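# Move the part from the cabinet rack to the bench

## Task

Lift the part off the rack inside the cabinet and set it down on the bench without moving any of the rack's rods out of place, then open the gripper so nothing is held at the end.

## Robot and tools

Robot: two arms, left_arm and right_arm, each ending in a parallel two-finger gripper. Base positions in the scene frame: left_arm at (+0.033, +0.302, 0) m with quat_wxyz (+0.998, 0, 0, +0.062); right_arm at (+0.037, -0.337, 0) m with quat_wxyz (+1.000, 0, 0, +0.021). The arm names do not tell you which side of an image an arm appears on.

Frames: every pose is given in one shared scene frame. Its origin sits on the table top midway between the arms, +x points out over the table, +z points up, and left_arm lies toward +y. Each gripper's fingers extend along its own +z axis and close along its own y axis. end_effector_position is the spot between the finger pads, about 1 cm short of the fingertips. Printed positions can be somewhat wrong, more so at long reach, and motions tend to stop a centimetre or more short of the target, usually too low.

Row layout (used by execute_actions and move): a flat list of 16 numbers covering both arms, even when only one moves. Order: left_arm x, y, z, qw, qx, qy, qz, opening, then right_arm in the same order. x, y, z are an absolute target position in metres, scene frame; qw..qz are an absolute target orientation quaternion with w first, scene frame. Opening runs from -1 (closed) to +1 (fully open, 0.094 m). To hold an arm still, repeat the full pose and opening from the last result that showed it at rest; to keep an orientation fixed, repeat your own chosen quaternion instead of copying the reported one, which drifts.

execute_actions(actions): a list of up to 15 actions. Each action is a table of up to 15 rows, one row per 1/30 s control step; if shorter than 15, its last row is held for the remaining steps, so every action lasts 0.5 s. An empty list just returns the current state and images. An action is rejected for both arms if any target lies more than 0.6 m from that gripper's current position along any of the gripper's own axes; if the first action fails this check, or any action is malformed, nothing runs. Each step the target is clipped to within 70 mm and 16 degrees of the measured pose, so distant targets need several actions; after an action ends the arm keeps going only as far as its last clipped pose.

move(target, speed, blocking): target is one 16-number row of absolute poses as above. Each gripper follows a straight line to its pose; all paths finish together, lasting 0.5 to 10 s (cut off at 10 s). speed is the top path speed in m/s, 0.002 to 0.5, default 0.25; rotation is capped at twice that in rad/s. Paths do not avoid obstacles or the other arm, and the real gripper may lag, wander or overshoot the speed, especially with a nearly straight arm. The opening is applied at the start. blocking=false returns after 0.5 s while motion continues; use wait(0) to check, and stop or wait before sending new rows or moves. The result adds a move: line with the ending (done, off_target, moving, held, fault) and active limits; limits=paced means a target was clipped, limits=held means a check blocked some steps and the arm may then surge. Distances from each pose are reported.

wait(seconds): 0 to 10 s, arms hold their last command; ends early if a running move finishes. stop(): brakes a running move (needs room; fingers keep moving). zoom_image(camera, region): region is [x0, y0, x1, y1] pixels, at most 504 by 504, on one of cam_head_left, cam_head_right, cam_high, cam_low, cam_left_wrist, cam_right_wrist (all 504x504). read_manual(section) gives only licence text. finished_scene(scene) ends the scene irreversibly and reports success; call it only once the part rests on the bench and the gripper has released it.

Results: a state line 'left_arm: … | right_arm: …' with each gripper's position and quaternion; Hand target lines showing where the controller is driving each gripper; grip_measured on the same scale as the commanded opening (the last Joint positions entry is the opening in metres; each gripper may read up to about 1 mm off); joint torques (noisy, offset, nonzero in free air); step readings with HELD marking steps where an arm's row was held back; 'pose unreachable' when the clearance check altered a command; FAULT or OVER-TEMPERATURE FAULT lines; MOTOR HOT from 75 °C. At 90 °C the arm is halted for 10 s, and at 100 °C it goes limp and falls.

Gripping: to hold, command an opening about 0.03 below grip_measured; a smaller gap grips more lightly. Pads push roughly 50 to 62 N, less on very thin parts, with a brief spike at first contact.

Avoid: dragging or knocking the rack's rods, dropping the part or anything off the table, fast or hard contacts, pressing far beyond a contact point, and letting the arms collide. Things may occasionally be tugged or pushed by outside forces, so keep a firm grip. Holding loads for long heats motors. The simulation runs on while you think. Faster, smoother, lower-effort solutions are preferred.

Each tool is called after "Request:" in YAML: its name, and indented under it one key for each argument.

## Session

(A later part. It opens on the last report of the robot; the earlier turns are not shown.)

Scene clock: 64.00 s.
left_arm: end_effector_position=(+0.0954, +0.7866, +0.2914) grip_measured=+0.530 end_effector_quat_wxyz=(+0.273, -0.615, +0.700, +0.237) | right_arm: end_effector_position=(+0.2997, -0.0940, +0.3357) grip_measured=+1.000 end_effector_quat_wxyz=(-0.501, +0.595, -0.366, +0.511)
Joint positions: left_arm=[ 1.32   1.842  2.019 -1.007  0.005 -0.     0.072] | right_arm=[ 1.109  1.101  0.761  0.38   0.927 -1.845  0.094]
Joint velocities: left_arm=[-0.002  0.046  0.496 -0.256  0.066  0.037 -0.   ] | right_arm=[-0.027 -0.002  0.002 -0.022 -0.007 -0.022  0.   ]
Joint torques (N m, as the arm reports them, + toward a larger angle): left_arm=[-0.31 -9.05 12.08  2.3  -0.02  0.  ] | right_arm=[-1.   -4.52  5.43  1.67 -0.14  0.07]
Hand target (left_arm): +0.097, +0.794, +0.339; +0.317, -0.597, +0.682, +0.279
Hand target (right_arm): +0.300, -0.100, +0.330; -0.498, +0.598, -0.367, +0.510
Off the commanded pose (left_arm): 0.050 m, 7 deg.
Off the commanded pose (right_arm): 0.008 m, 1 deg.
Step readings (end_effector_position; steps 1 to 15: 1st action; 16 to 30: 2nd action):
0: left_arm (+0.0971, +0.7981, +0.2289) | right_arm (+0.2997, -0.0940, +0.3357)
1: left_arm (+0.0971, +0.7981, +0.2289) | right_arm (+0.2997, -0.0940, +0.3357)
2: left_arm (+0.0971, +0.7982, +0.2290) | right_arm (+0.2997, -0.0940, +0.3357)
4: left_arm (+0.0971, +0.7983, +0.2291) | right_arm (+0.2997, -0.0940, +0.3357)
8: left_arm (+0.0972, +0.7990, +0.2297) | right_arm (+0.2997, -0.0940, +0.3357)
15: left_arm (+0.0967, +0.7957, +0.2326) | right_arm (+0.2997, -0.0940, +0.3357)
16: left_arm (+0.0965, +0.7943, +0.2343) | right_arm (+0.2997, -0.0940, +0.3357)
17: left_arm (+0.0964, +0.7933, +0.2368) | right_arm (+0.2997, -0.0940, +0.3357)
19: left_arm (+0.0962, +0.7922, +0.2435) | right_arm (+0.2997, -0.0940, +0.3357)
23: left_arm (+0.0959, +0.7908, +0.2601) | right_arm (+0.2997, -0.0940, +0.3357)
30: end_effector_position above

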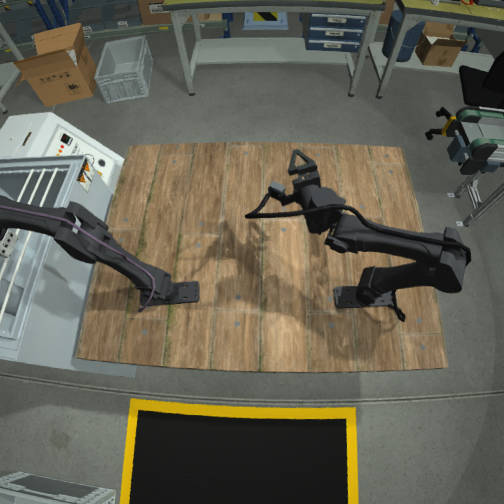

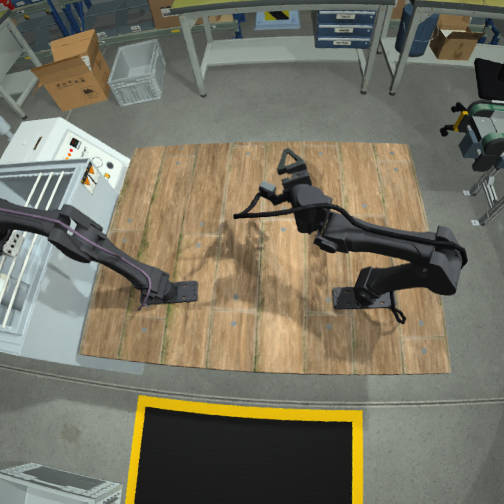

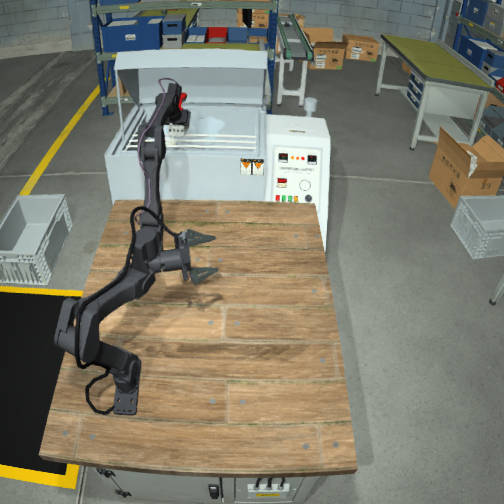

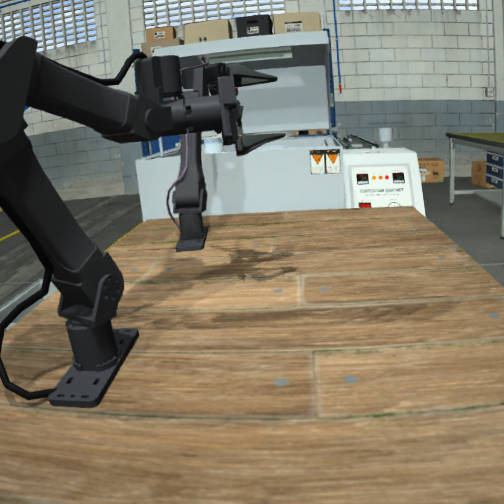

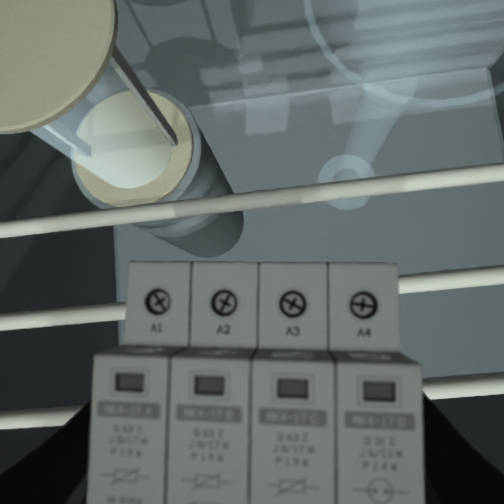

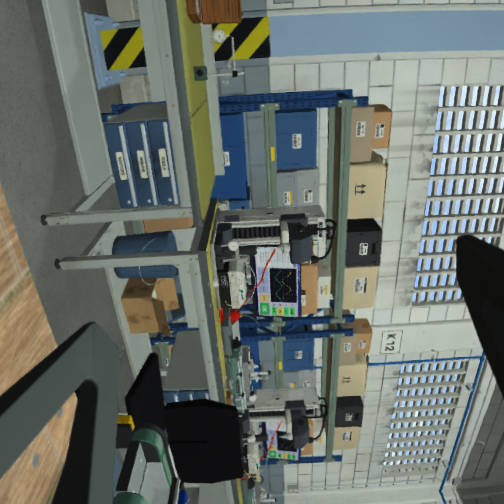

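Request:
move:
  target: [0.24,0.57,0.38,0.3782,-0.4045,0.8112,0.1885,0.495, 0.30,-0.10,0.33,-0.498,0.598,-0.367,0.510,1]
  speed: 0.2

Request:
move:
  target: [0.37,0.39,0.10,0.419,-0.1184,0.8988,0.0552,0.495, 0.30,-0.10,0.33,-0.498,0.598,-0.367,0.510,1]
  speed: 0.2

Scene clock: 70.37 s.
left_arm: end_effector_position=(+0.2321, +0.5622, +0.3350) grip_measured=+0.530 end_effector_quat_wxyz=(+0.308, -0.416, +0.842, +0.153) | right_arm: end_effector_position=(+0.2997, -0.0940, +0.3357) grip_measured=+1.000 end_effector_quat_wxyz=(-0.501, +0.595, -0.366, +0.511)
Joint positions: left_arm=[ 0.79   1.355  1.744 -1.258 -0.004 -0.002  0.072] | right_arm=[ 1.109  1.101  0.761  0.38   0.927 -1.845  0.094]
Joint velocities: left_arm=[ 0.007  0.002 -0.007  0.007 -0.022 -0.037 -0.001] | right_arm=[-0.002  0.012 -0.012 -0.007 -0.11  -0.037  0.   ]
Joint torques (N m, as the arm reports them, + toward a larger angle): left_arm=[-0.47 -6.57 10.13  2.35 -0.05 -0.05] | right_arm=[-1.   -4.52  5.42  1.67 -0.14  0.06]
Hand target (left_arm): +0.234, +0.565, +0.379; +0.376, -0.404, +0.812, +0.188
Hand target (right_arm): +0.300, -0.100, +0.330; -0.498, +0.598, -0.367, +0.510
Off the commanded pose (left_arm): 0.046 m, 10 deg.
Off the commanded pose (right_arm): 0.008 m, 1 deg.
move: off_target (left_arm)

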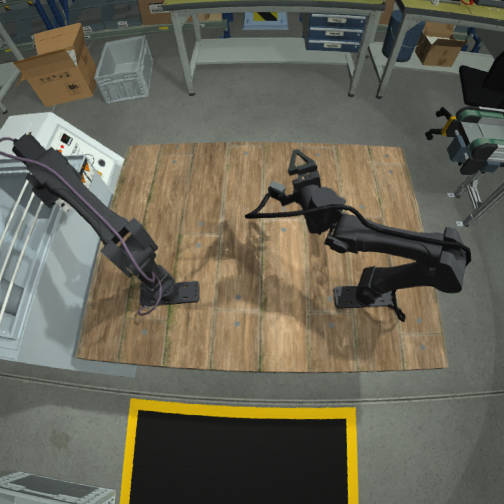

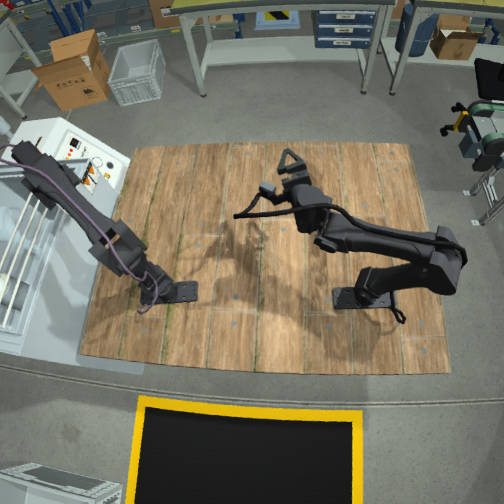

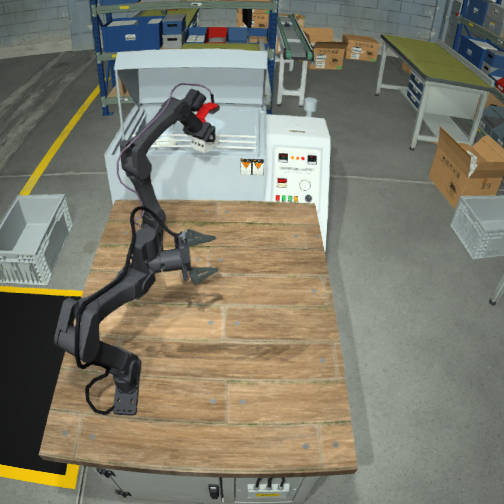

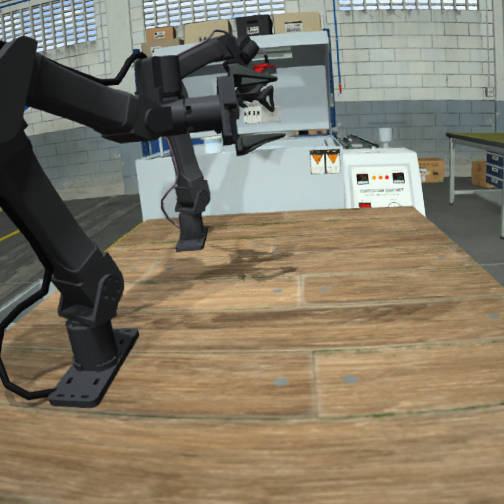

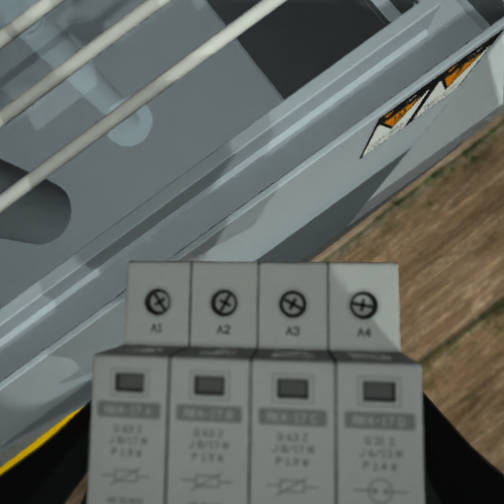

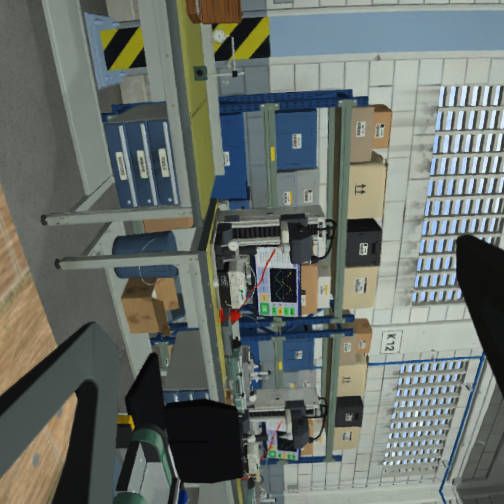

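Scene clock: 72.93 s.
left_arm: end_effector_position=(+0.3361, +0.3813, +0.0733) grip_measured=+0.529 end_effector_quat_wxyz=(+0.352, -0.125, +0.926, +0.046) | right_arm: end_effector_position=(+0.2997, -0.0940, +0.3357) grip_measured=+1.000 end_effector_quat_wxyz=(-0.501, +0.595, -0.366, +0.511)
Joint positions: left_arm=[ 0.125  1.174  0.513 -0.185 -0.009 -0.016  0.072] | right_arm=[ 1.109  1.101  0.761  0.38   0.927 -1.845  0.094]
Joint velocities: left_arm=[ 0.007 -0.002 -0.012  0.007 -0.022 -0.022 -0.   ] | right_arm=[-0.002 -0.017 -0.007 -0.037  0.022 -0.037  0.   ]
Joint torques (N m, as the arm reports them, + toward a larger angle): left_arm=[-0.53 -3.4   8.35  2.69 -0.04  0.05] | right_arm=[-1.01 -4.52  5.43  1.66 -0.14  0.07]
Hand target (left_arm): +0.360, +0.386, +0.102; +0.415, -0.118, +0.900, +0.056
Hand target (right_arm): +0.300, -0.100, +0.330; -0.498, +0.598, -0.367, +0.510
Off the commanded pose (left_arm): 0.044 m, 8 deg.
Off the commanded pose (right_arm): 0.008 m, 1 deg.
move: off_target (left_arm)

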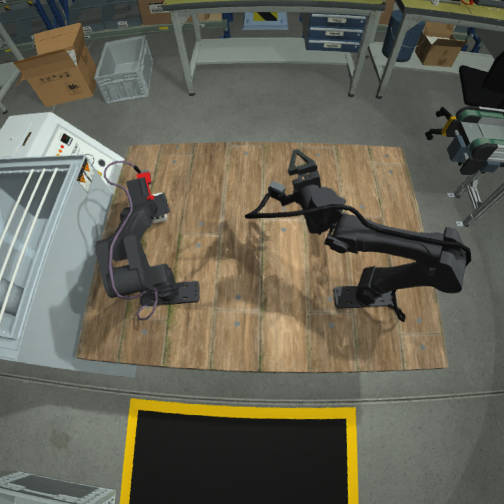

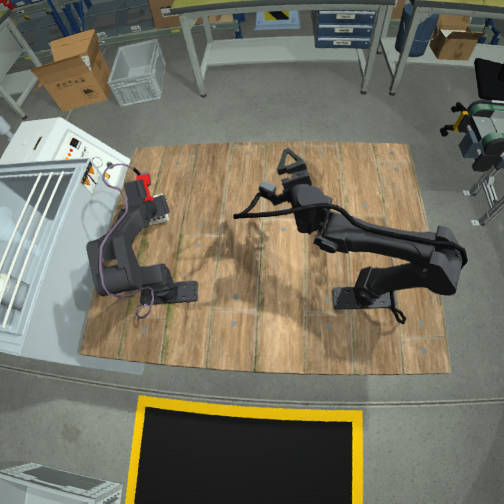

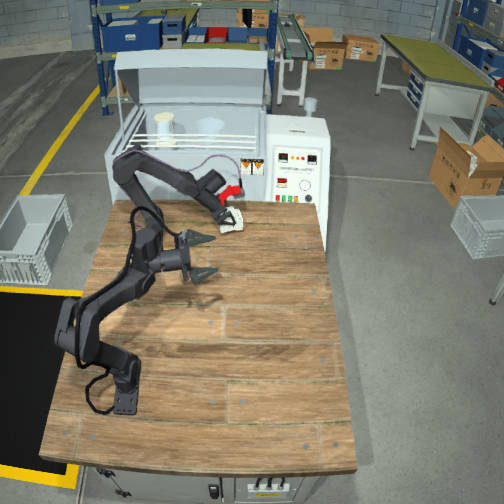

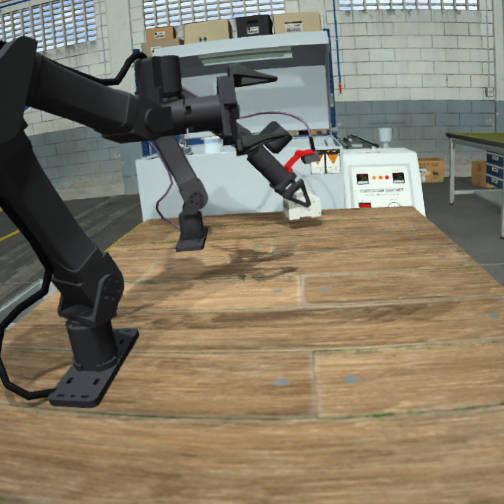

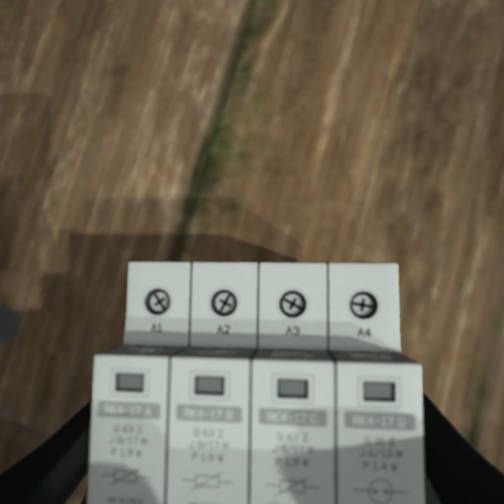

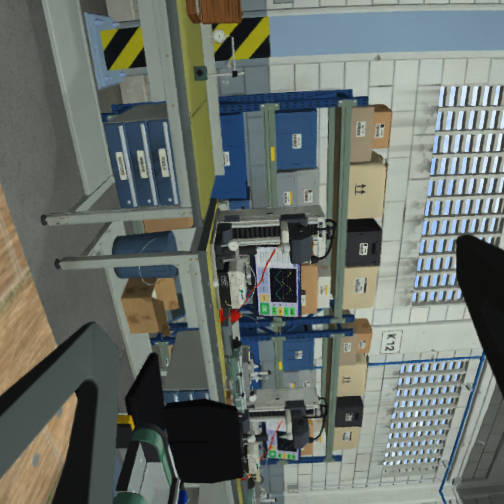

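Request:
move:
  target: [0.365,0.389,0.056,0.399,-0.1195,0.908,0.0525,0.495, 0.30,-0.10,0.33,-0.498,0.598,-0.367,0.510,1]
  speed: 0.03

Request:
zoom_image:
  camera: "cam_low"
  region: [250, 170, 370, 250]

Scene clock: 77.27 s.
left_arm: end_effector_position=(+0.3449, +0.3835, +0.0410) grip_measured=+0.529 end_effector_quat_wxyz=(+0.351, -0.124, +0.927, +0.046) | right_arm: end_effector_position=(+0.2997, -0.0940, +0.3357) grip_measured=+1.000 end_effector_quat_wxyz=(-0.501, +0.595, -0.366, +0.511)
Joint positions: left_arm=[ 0.125  1.312  0.452  0.012 -0.009 -0.014  0.072] | right_arm=[ 1.109  1.101  0.761  0.38   0.927 -1.845  0.094]
Joint velocities: left_arm=[-0.002  0.012 -0.017 -0.037 -0.007  0.022 -0.001] | right_arm=[ 0.012  0.007 -0.012  0.022  0.022  0.051  0.   ]
Joint torques (N m, as the arm reports them, + toward a larger angle): left_arm=[-0.12 -3.28  6.55  2.6   0.    0.03] | right_arm=[-1.   -4.52  5.43  1.66 -0.14  0.06]
Hand target (left_arm): +0.362, +0.388, +0.058; +0.397, -0.119, +0.909, +0.053
Hand target (right_arm): +0.300, -0.100, +0.330; -0.498, +0.598, -0.367, +0.510
Off the commanded pose (left_arm): 0.026 m, 6 deg.
Off the commanded pose (right_arm): 0.008 m, 1 deg.
move: off_target (left_arm)

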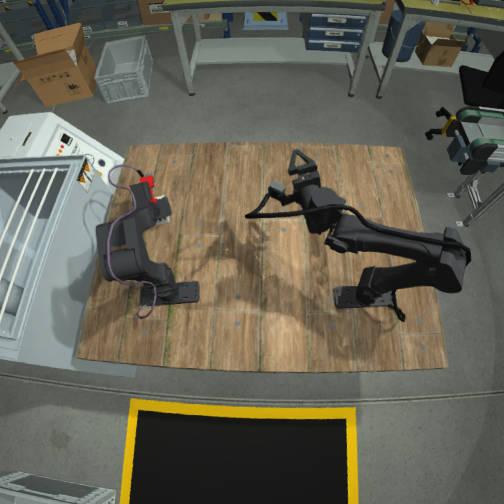

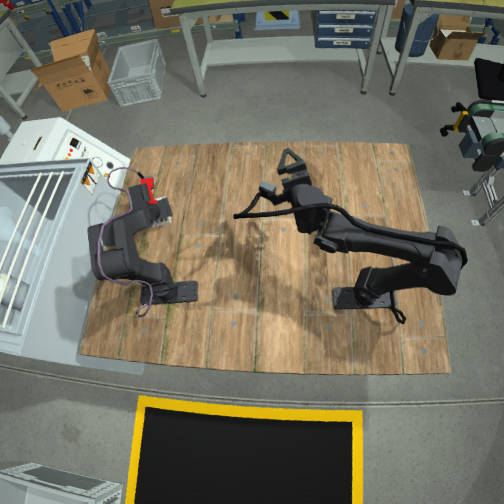

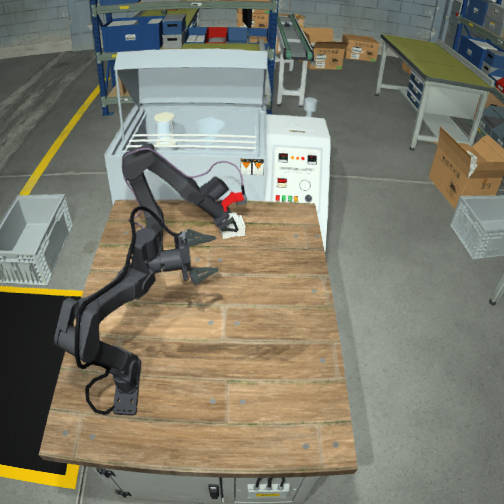

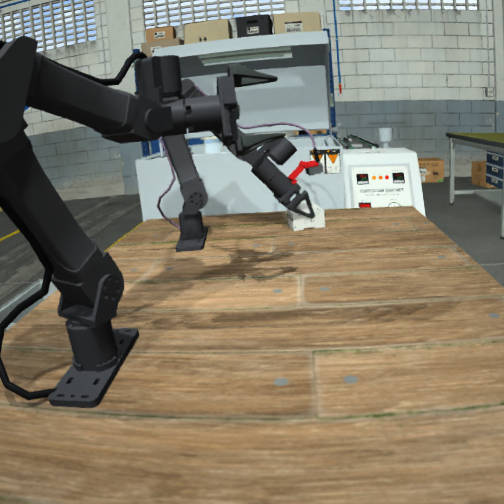

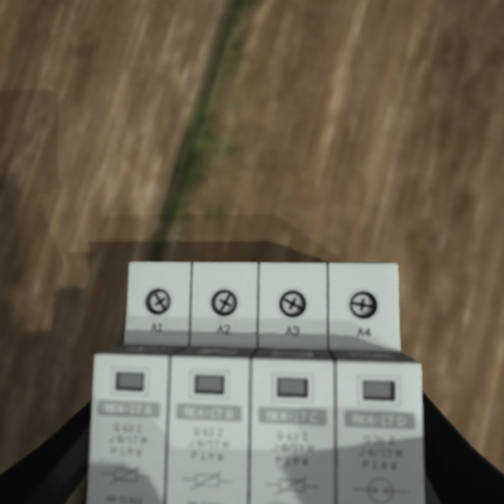

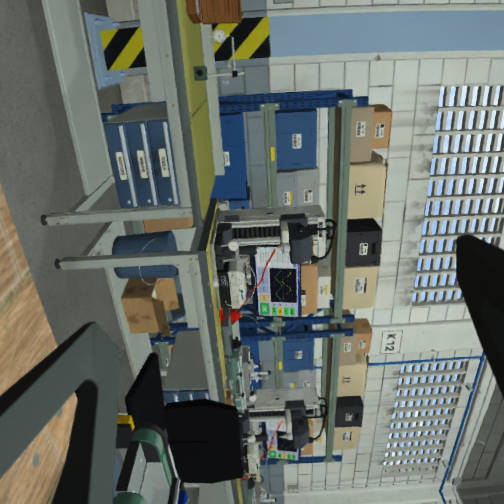

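Region (250, 170, 370, 250) of cam_low's 504x504 image, scaled by 4.200, with more detail than that image has.

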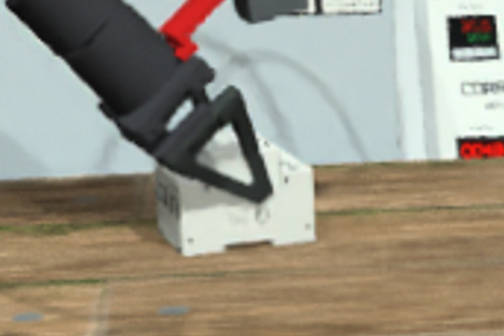

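At table level. Settle slightly, release, retreat.

Request:
execute_actions:
  actions:
    - [[0.36,0.388,0.054,0.39,-0.12,0.912,0.051,0.495, 0.30,-0.10,0.33,-0.498,0.598,-0.367,0.510,1],[0.358,0.387,0.053,0.385,-0.12,0.914,0.051,0.495, 0.30,-0.10,0.33,-0.498,0.598,-0.367,0.510,1],[0.356,0.387,0.052,0.38,-0.12,0.916,0.05,0.495, 0.30,-0.10,0.33,-0.498,0.598,-0.367,0.510,1],[0.354,0.386,0.051,0.376,-0.121,0.917,0.05,0.495, 0.30,-0.10,0.33,-0.498,0.598,-0.367,0.510,1],[0.354,0.386,0.051,0.376,-0.121,0.917,0.05,0.495, 0.30,-0.10,0.33,-0.498,0.598,-0.367,0.510,1],[0.354,0.386,0.051,0.376,-0.121,0.917,0.05,0.495, 0.30,-0.10,0.33,-0.498,0.598,-0.367,0.510,1],[0.354,0.386,0.051,0.376,-0.121,0.917,0.05,0.495, 0.30,-0.10,0.33,-0.498,0.598,-0.367,0.510,1],[0.354,0.386,0.051,0.376,-0.121,0.917,0.05,0.56, 0.30,-0.10,0.33,-0.498,0.598,-0.367,0.510,1],[0.354,0.386,0.051,0.376,-0.121,0.917,0.05,0.56, 0.30,-0.10,0.33,-0.498,0.598,-0.367,0.510,1],[0.354,0.386,0.051,0.376,-0.121,0.917,0.05,1, 0.30,-0.10,0.33,-0.498,0.598,-0.367,0.510,1]]

Request:
move:
  target: [0.32,0.377,0.15,0.3874,-0.1202,0.9128,0.051,1, 0.30,-0.10,0.33,-0.498,0.598,-0.367,0.510,1]
  speed: 0.15

Request:
zoom_image:
  camera: "cam_high"
  region: [100, 90, 300, 250]

Scene clock: 82.97 s.
left_arm: end_effector_position=(+0.3464, +0.3839, +0.0422) grip_measured=+1.000 end_effector_quat_wxyz=(+0.354, -0.124, +0.926, +0.046) | right_arm: end_effector_position=(+0.2997, -0.0940, +0.3357) grip_measured=+1.000 end_effector_quat_wxyz=(-0.501, +0.595, -0.366, +0.511)
Joint positions: left_arm=[ 0.125  1.312  0.452  0.02  -0.009 -0.013  0.094] | right_arm=[ 1.109  1.101  0.761  0.38   0.927 -1.845  0.094]
Joint velocities: left_arm=[-0.002  0.017  0.002  0.022  0.022  0.022  0.   ] | right_arm=[-0.002  0.022 -0.007 -0.007  0.037 -0.051  0.   ]
Joint torques (N m, as the arm reports them, + toward a larger angle): left_arm=[-0.1  -3.91  6.58  1.92 -0.02  0.02] | right_arm=[-1.   -4.53  5.44  1.66 -0.14  0.06]
Hand target (left_arm): +0.354, +0.386, +0.051; +0.376, -0.121, +0.917, +0.050
Hand target (right_arm): +0.300, -0.100, +0.330; -0.498, +0.598, -0.367, +0.510
Off the commanded pose (left_arm): 0.012 m, 3 deg.
Off the commanded pose (right_arm): 0.008 m, 1 deg.
Step readings (end_effector_position):
0: left_arm (+0.3452, +0.3836, +0.0412) | right_arm (+0.2997, -0.0940, +0.3357)
1: left_arm (+0.3452, +0.3836, +0.0412) | right_arm (+0.2997, -0.0940, +0.3357)
2: left_arm (+0.3452, +0.3836, +0.0412) | right_arm (+0.2997, -0.0940, +0.3357)
4: left_arm (+0.3450, +0.3835, +0.0410) | right_arm (+0.2997, -0.0940, +0.3357)
8: left_arm (+0.3450, +0.3835, +0.0410) | right_arm (+0.2997, -0.0940, +0.3357)
15: end_effector_position above

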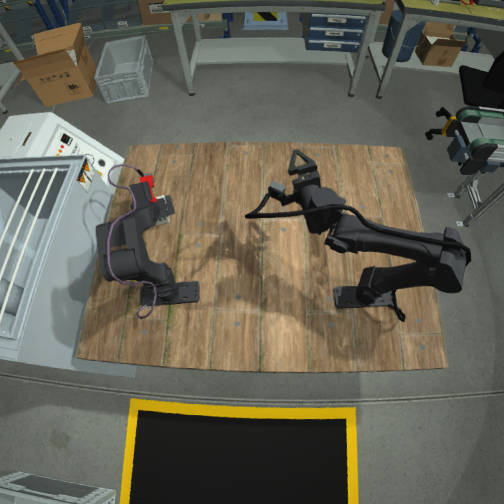

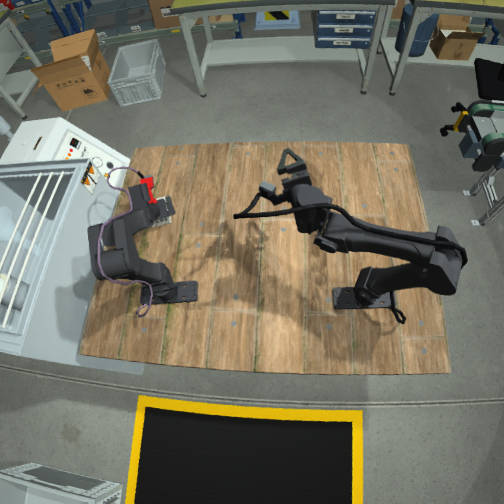

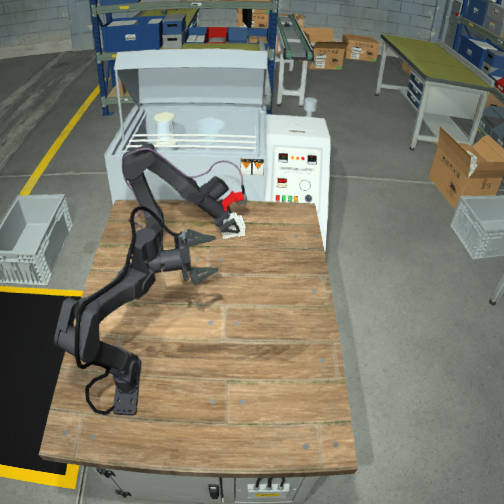

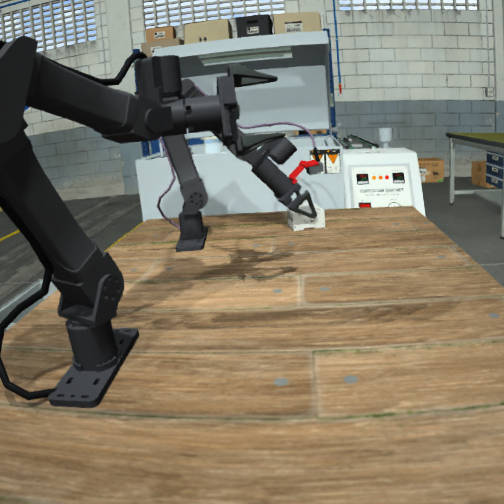

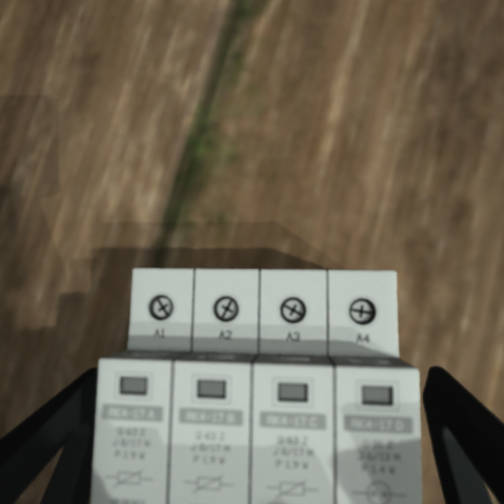

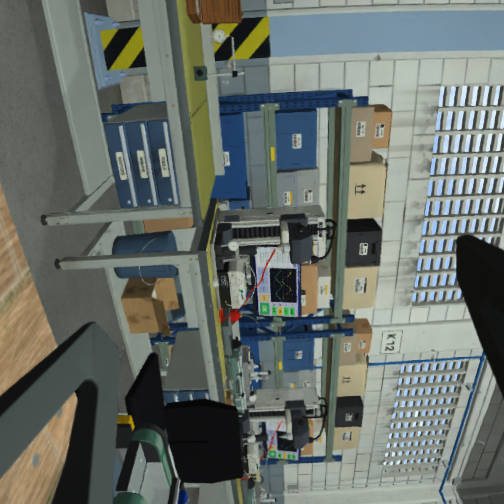

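Scene clock: 84.43 s.
left_arm: end_effector_position=(+0.3131, +0.3754, +0.1229) grip_measured=+1.000 end_effector_quat_wxyz=(+0.354, -0.124, +0.926, +0.046) | right_arm: end_effector_position=(+0.2997, -0.0940, +0.3357) grip_measured=+1.000 end_effector_quat_wxyz=(-0.501, +0.595, -0.366, +0.511)
Joint positions: left_arm=[ 0.125  0.981  0.622 -0.481 -0.009 -0.013  0.094] | right_arm=[ 1.109  1.101  0.761  0.38   0.927 -1.845  0.094]
Joint velocities: left_arm=[ 0.002  0.017 -0.022 -0.095  0.007  0.037  0.   ] | right_arm=[-0.017 -0.002  0.017  0.037  0.022  0.007  0.   ]
Joint torques (N m, as the arm reports them, + toward a larger angle): left_arm=[-0.1  -3.82 11.18  1.62 -0.02  0.04] | right_arm=[-1.01 -4.52  5.43  1.67 -0.14  0.07]
Hand target (left_arm): +0.321, +0.378, +0.149; +0.387, -0.120, +0.913, +0.051
Hand target (right_arm): +0.300, -0.100, +0.330; -0.498, +0.598, -0.367, +0.510
Off the commanded pose (left_arm): 0.028 m, 4 deg.
Off the commanded pose (right_arm): 0.008 m, 1 deg.
move: off_target (left_arm)

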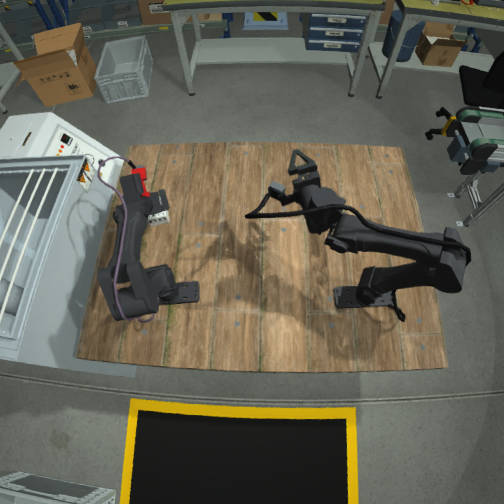

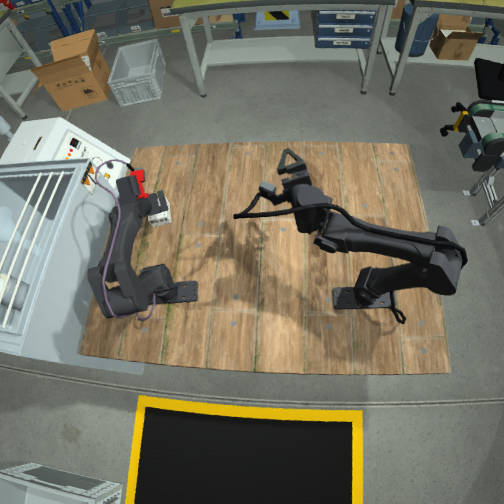

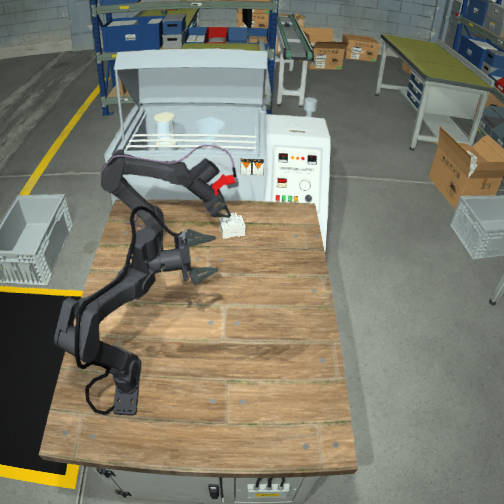

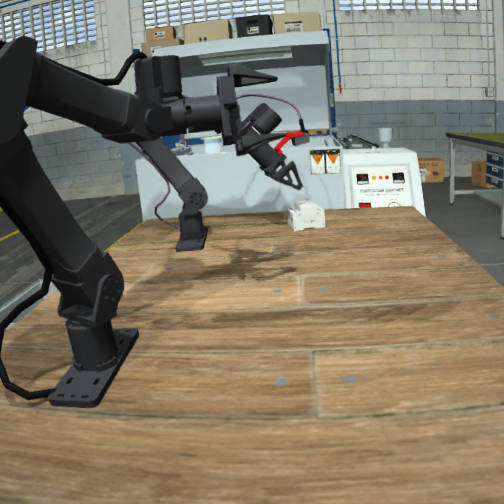

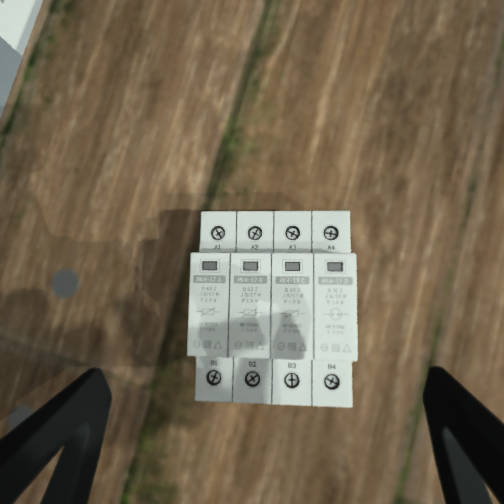

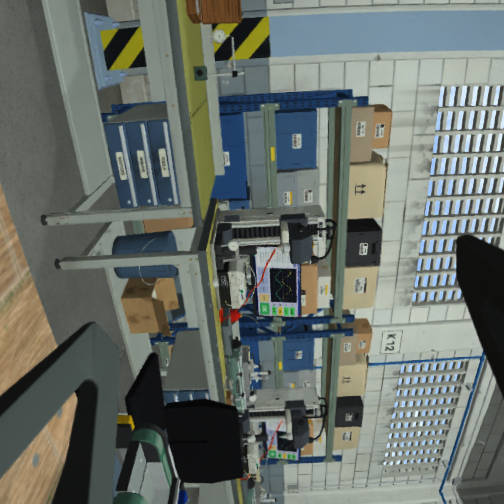

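Region (100, 90, 300, 250) of cam_high's 504x504 image, scaled by 2.520, with more detail than that image has; it fills the top 403 rows of this view, and the rest is white.

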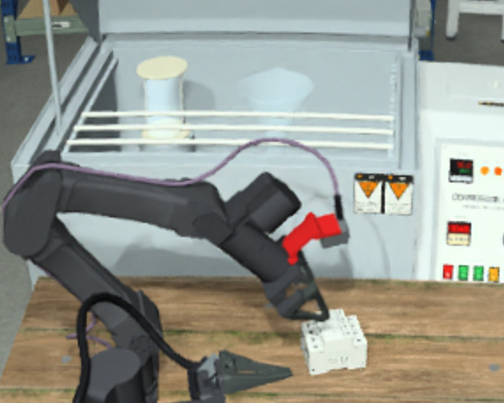

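Request:
finished_scene:
  scene: 2

The scene is finished: the task was done.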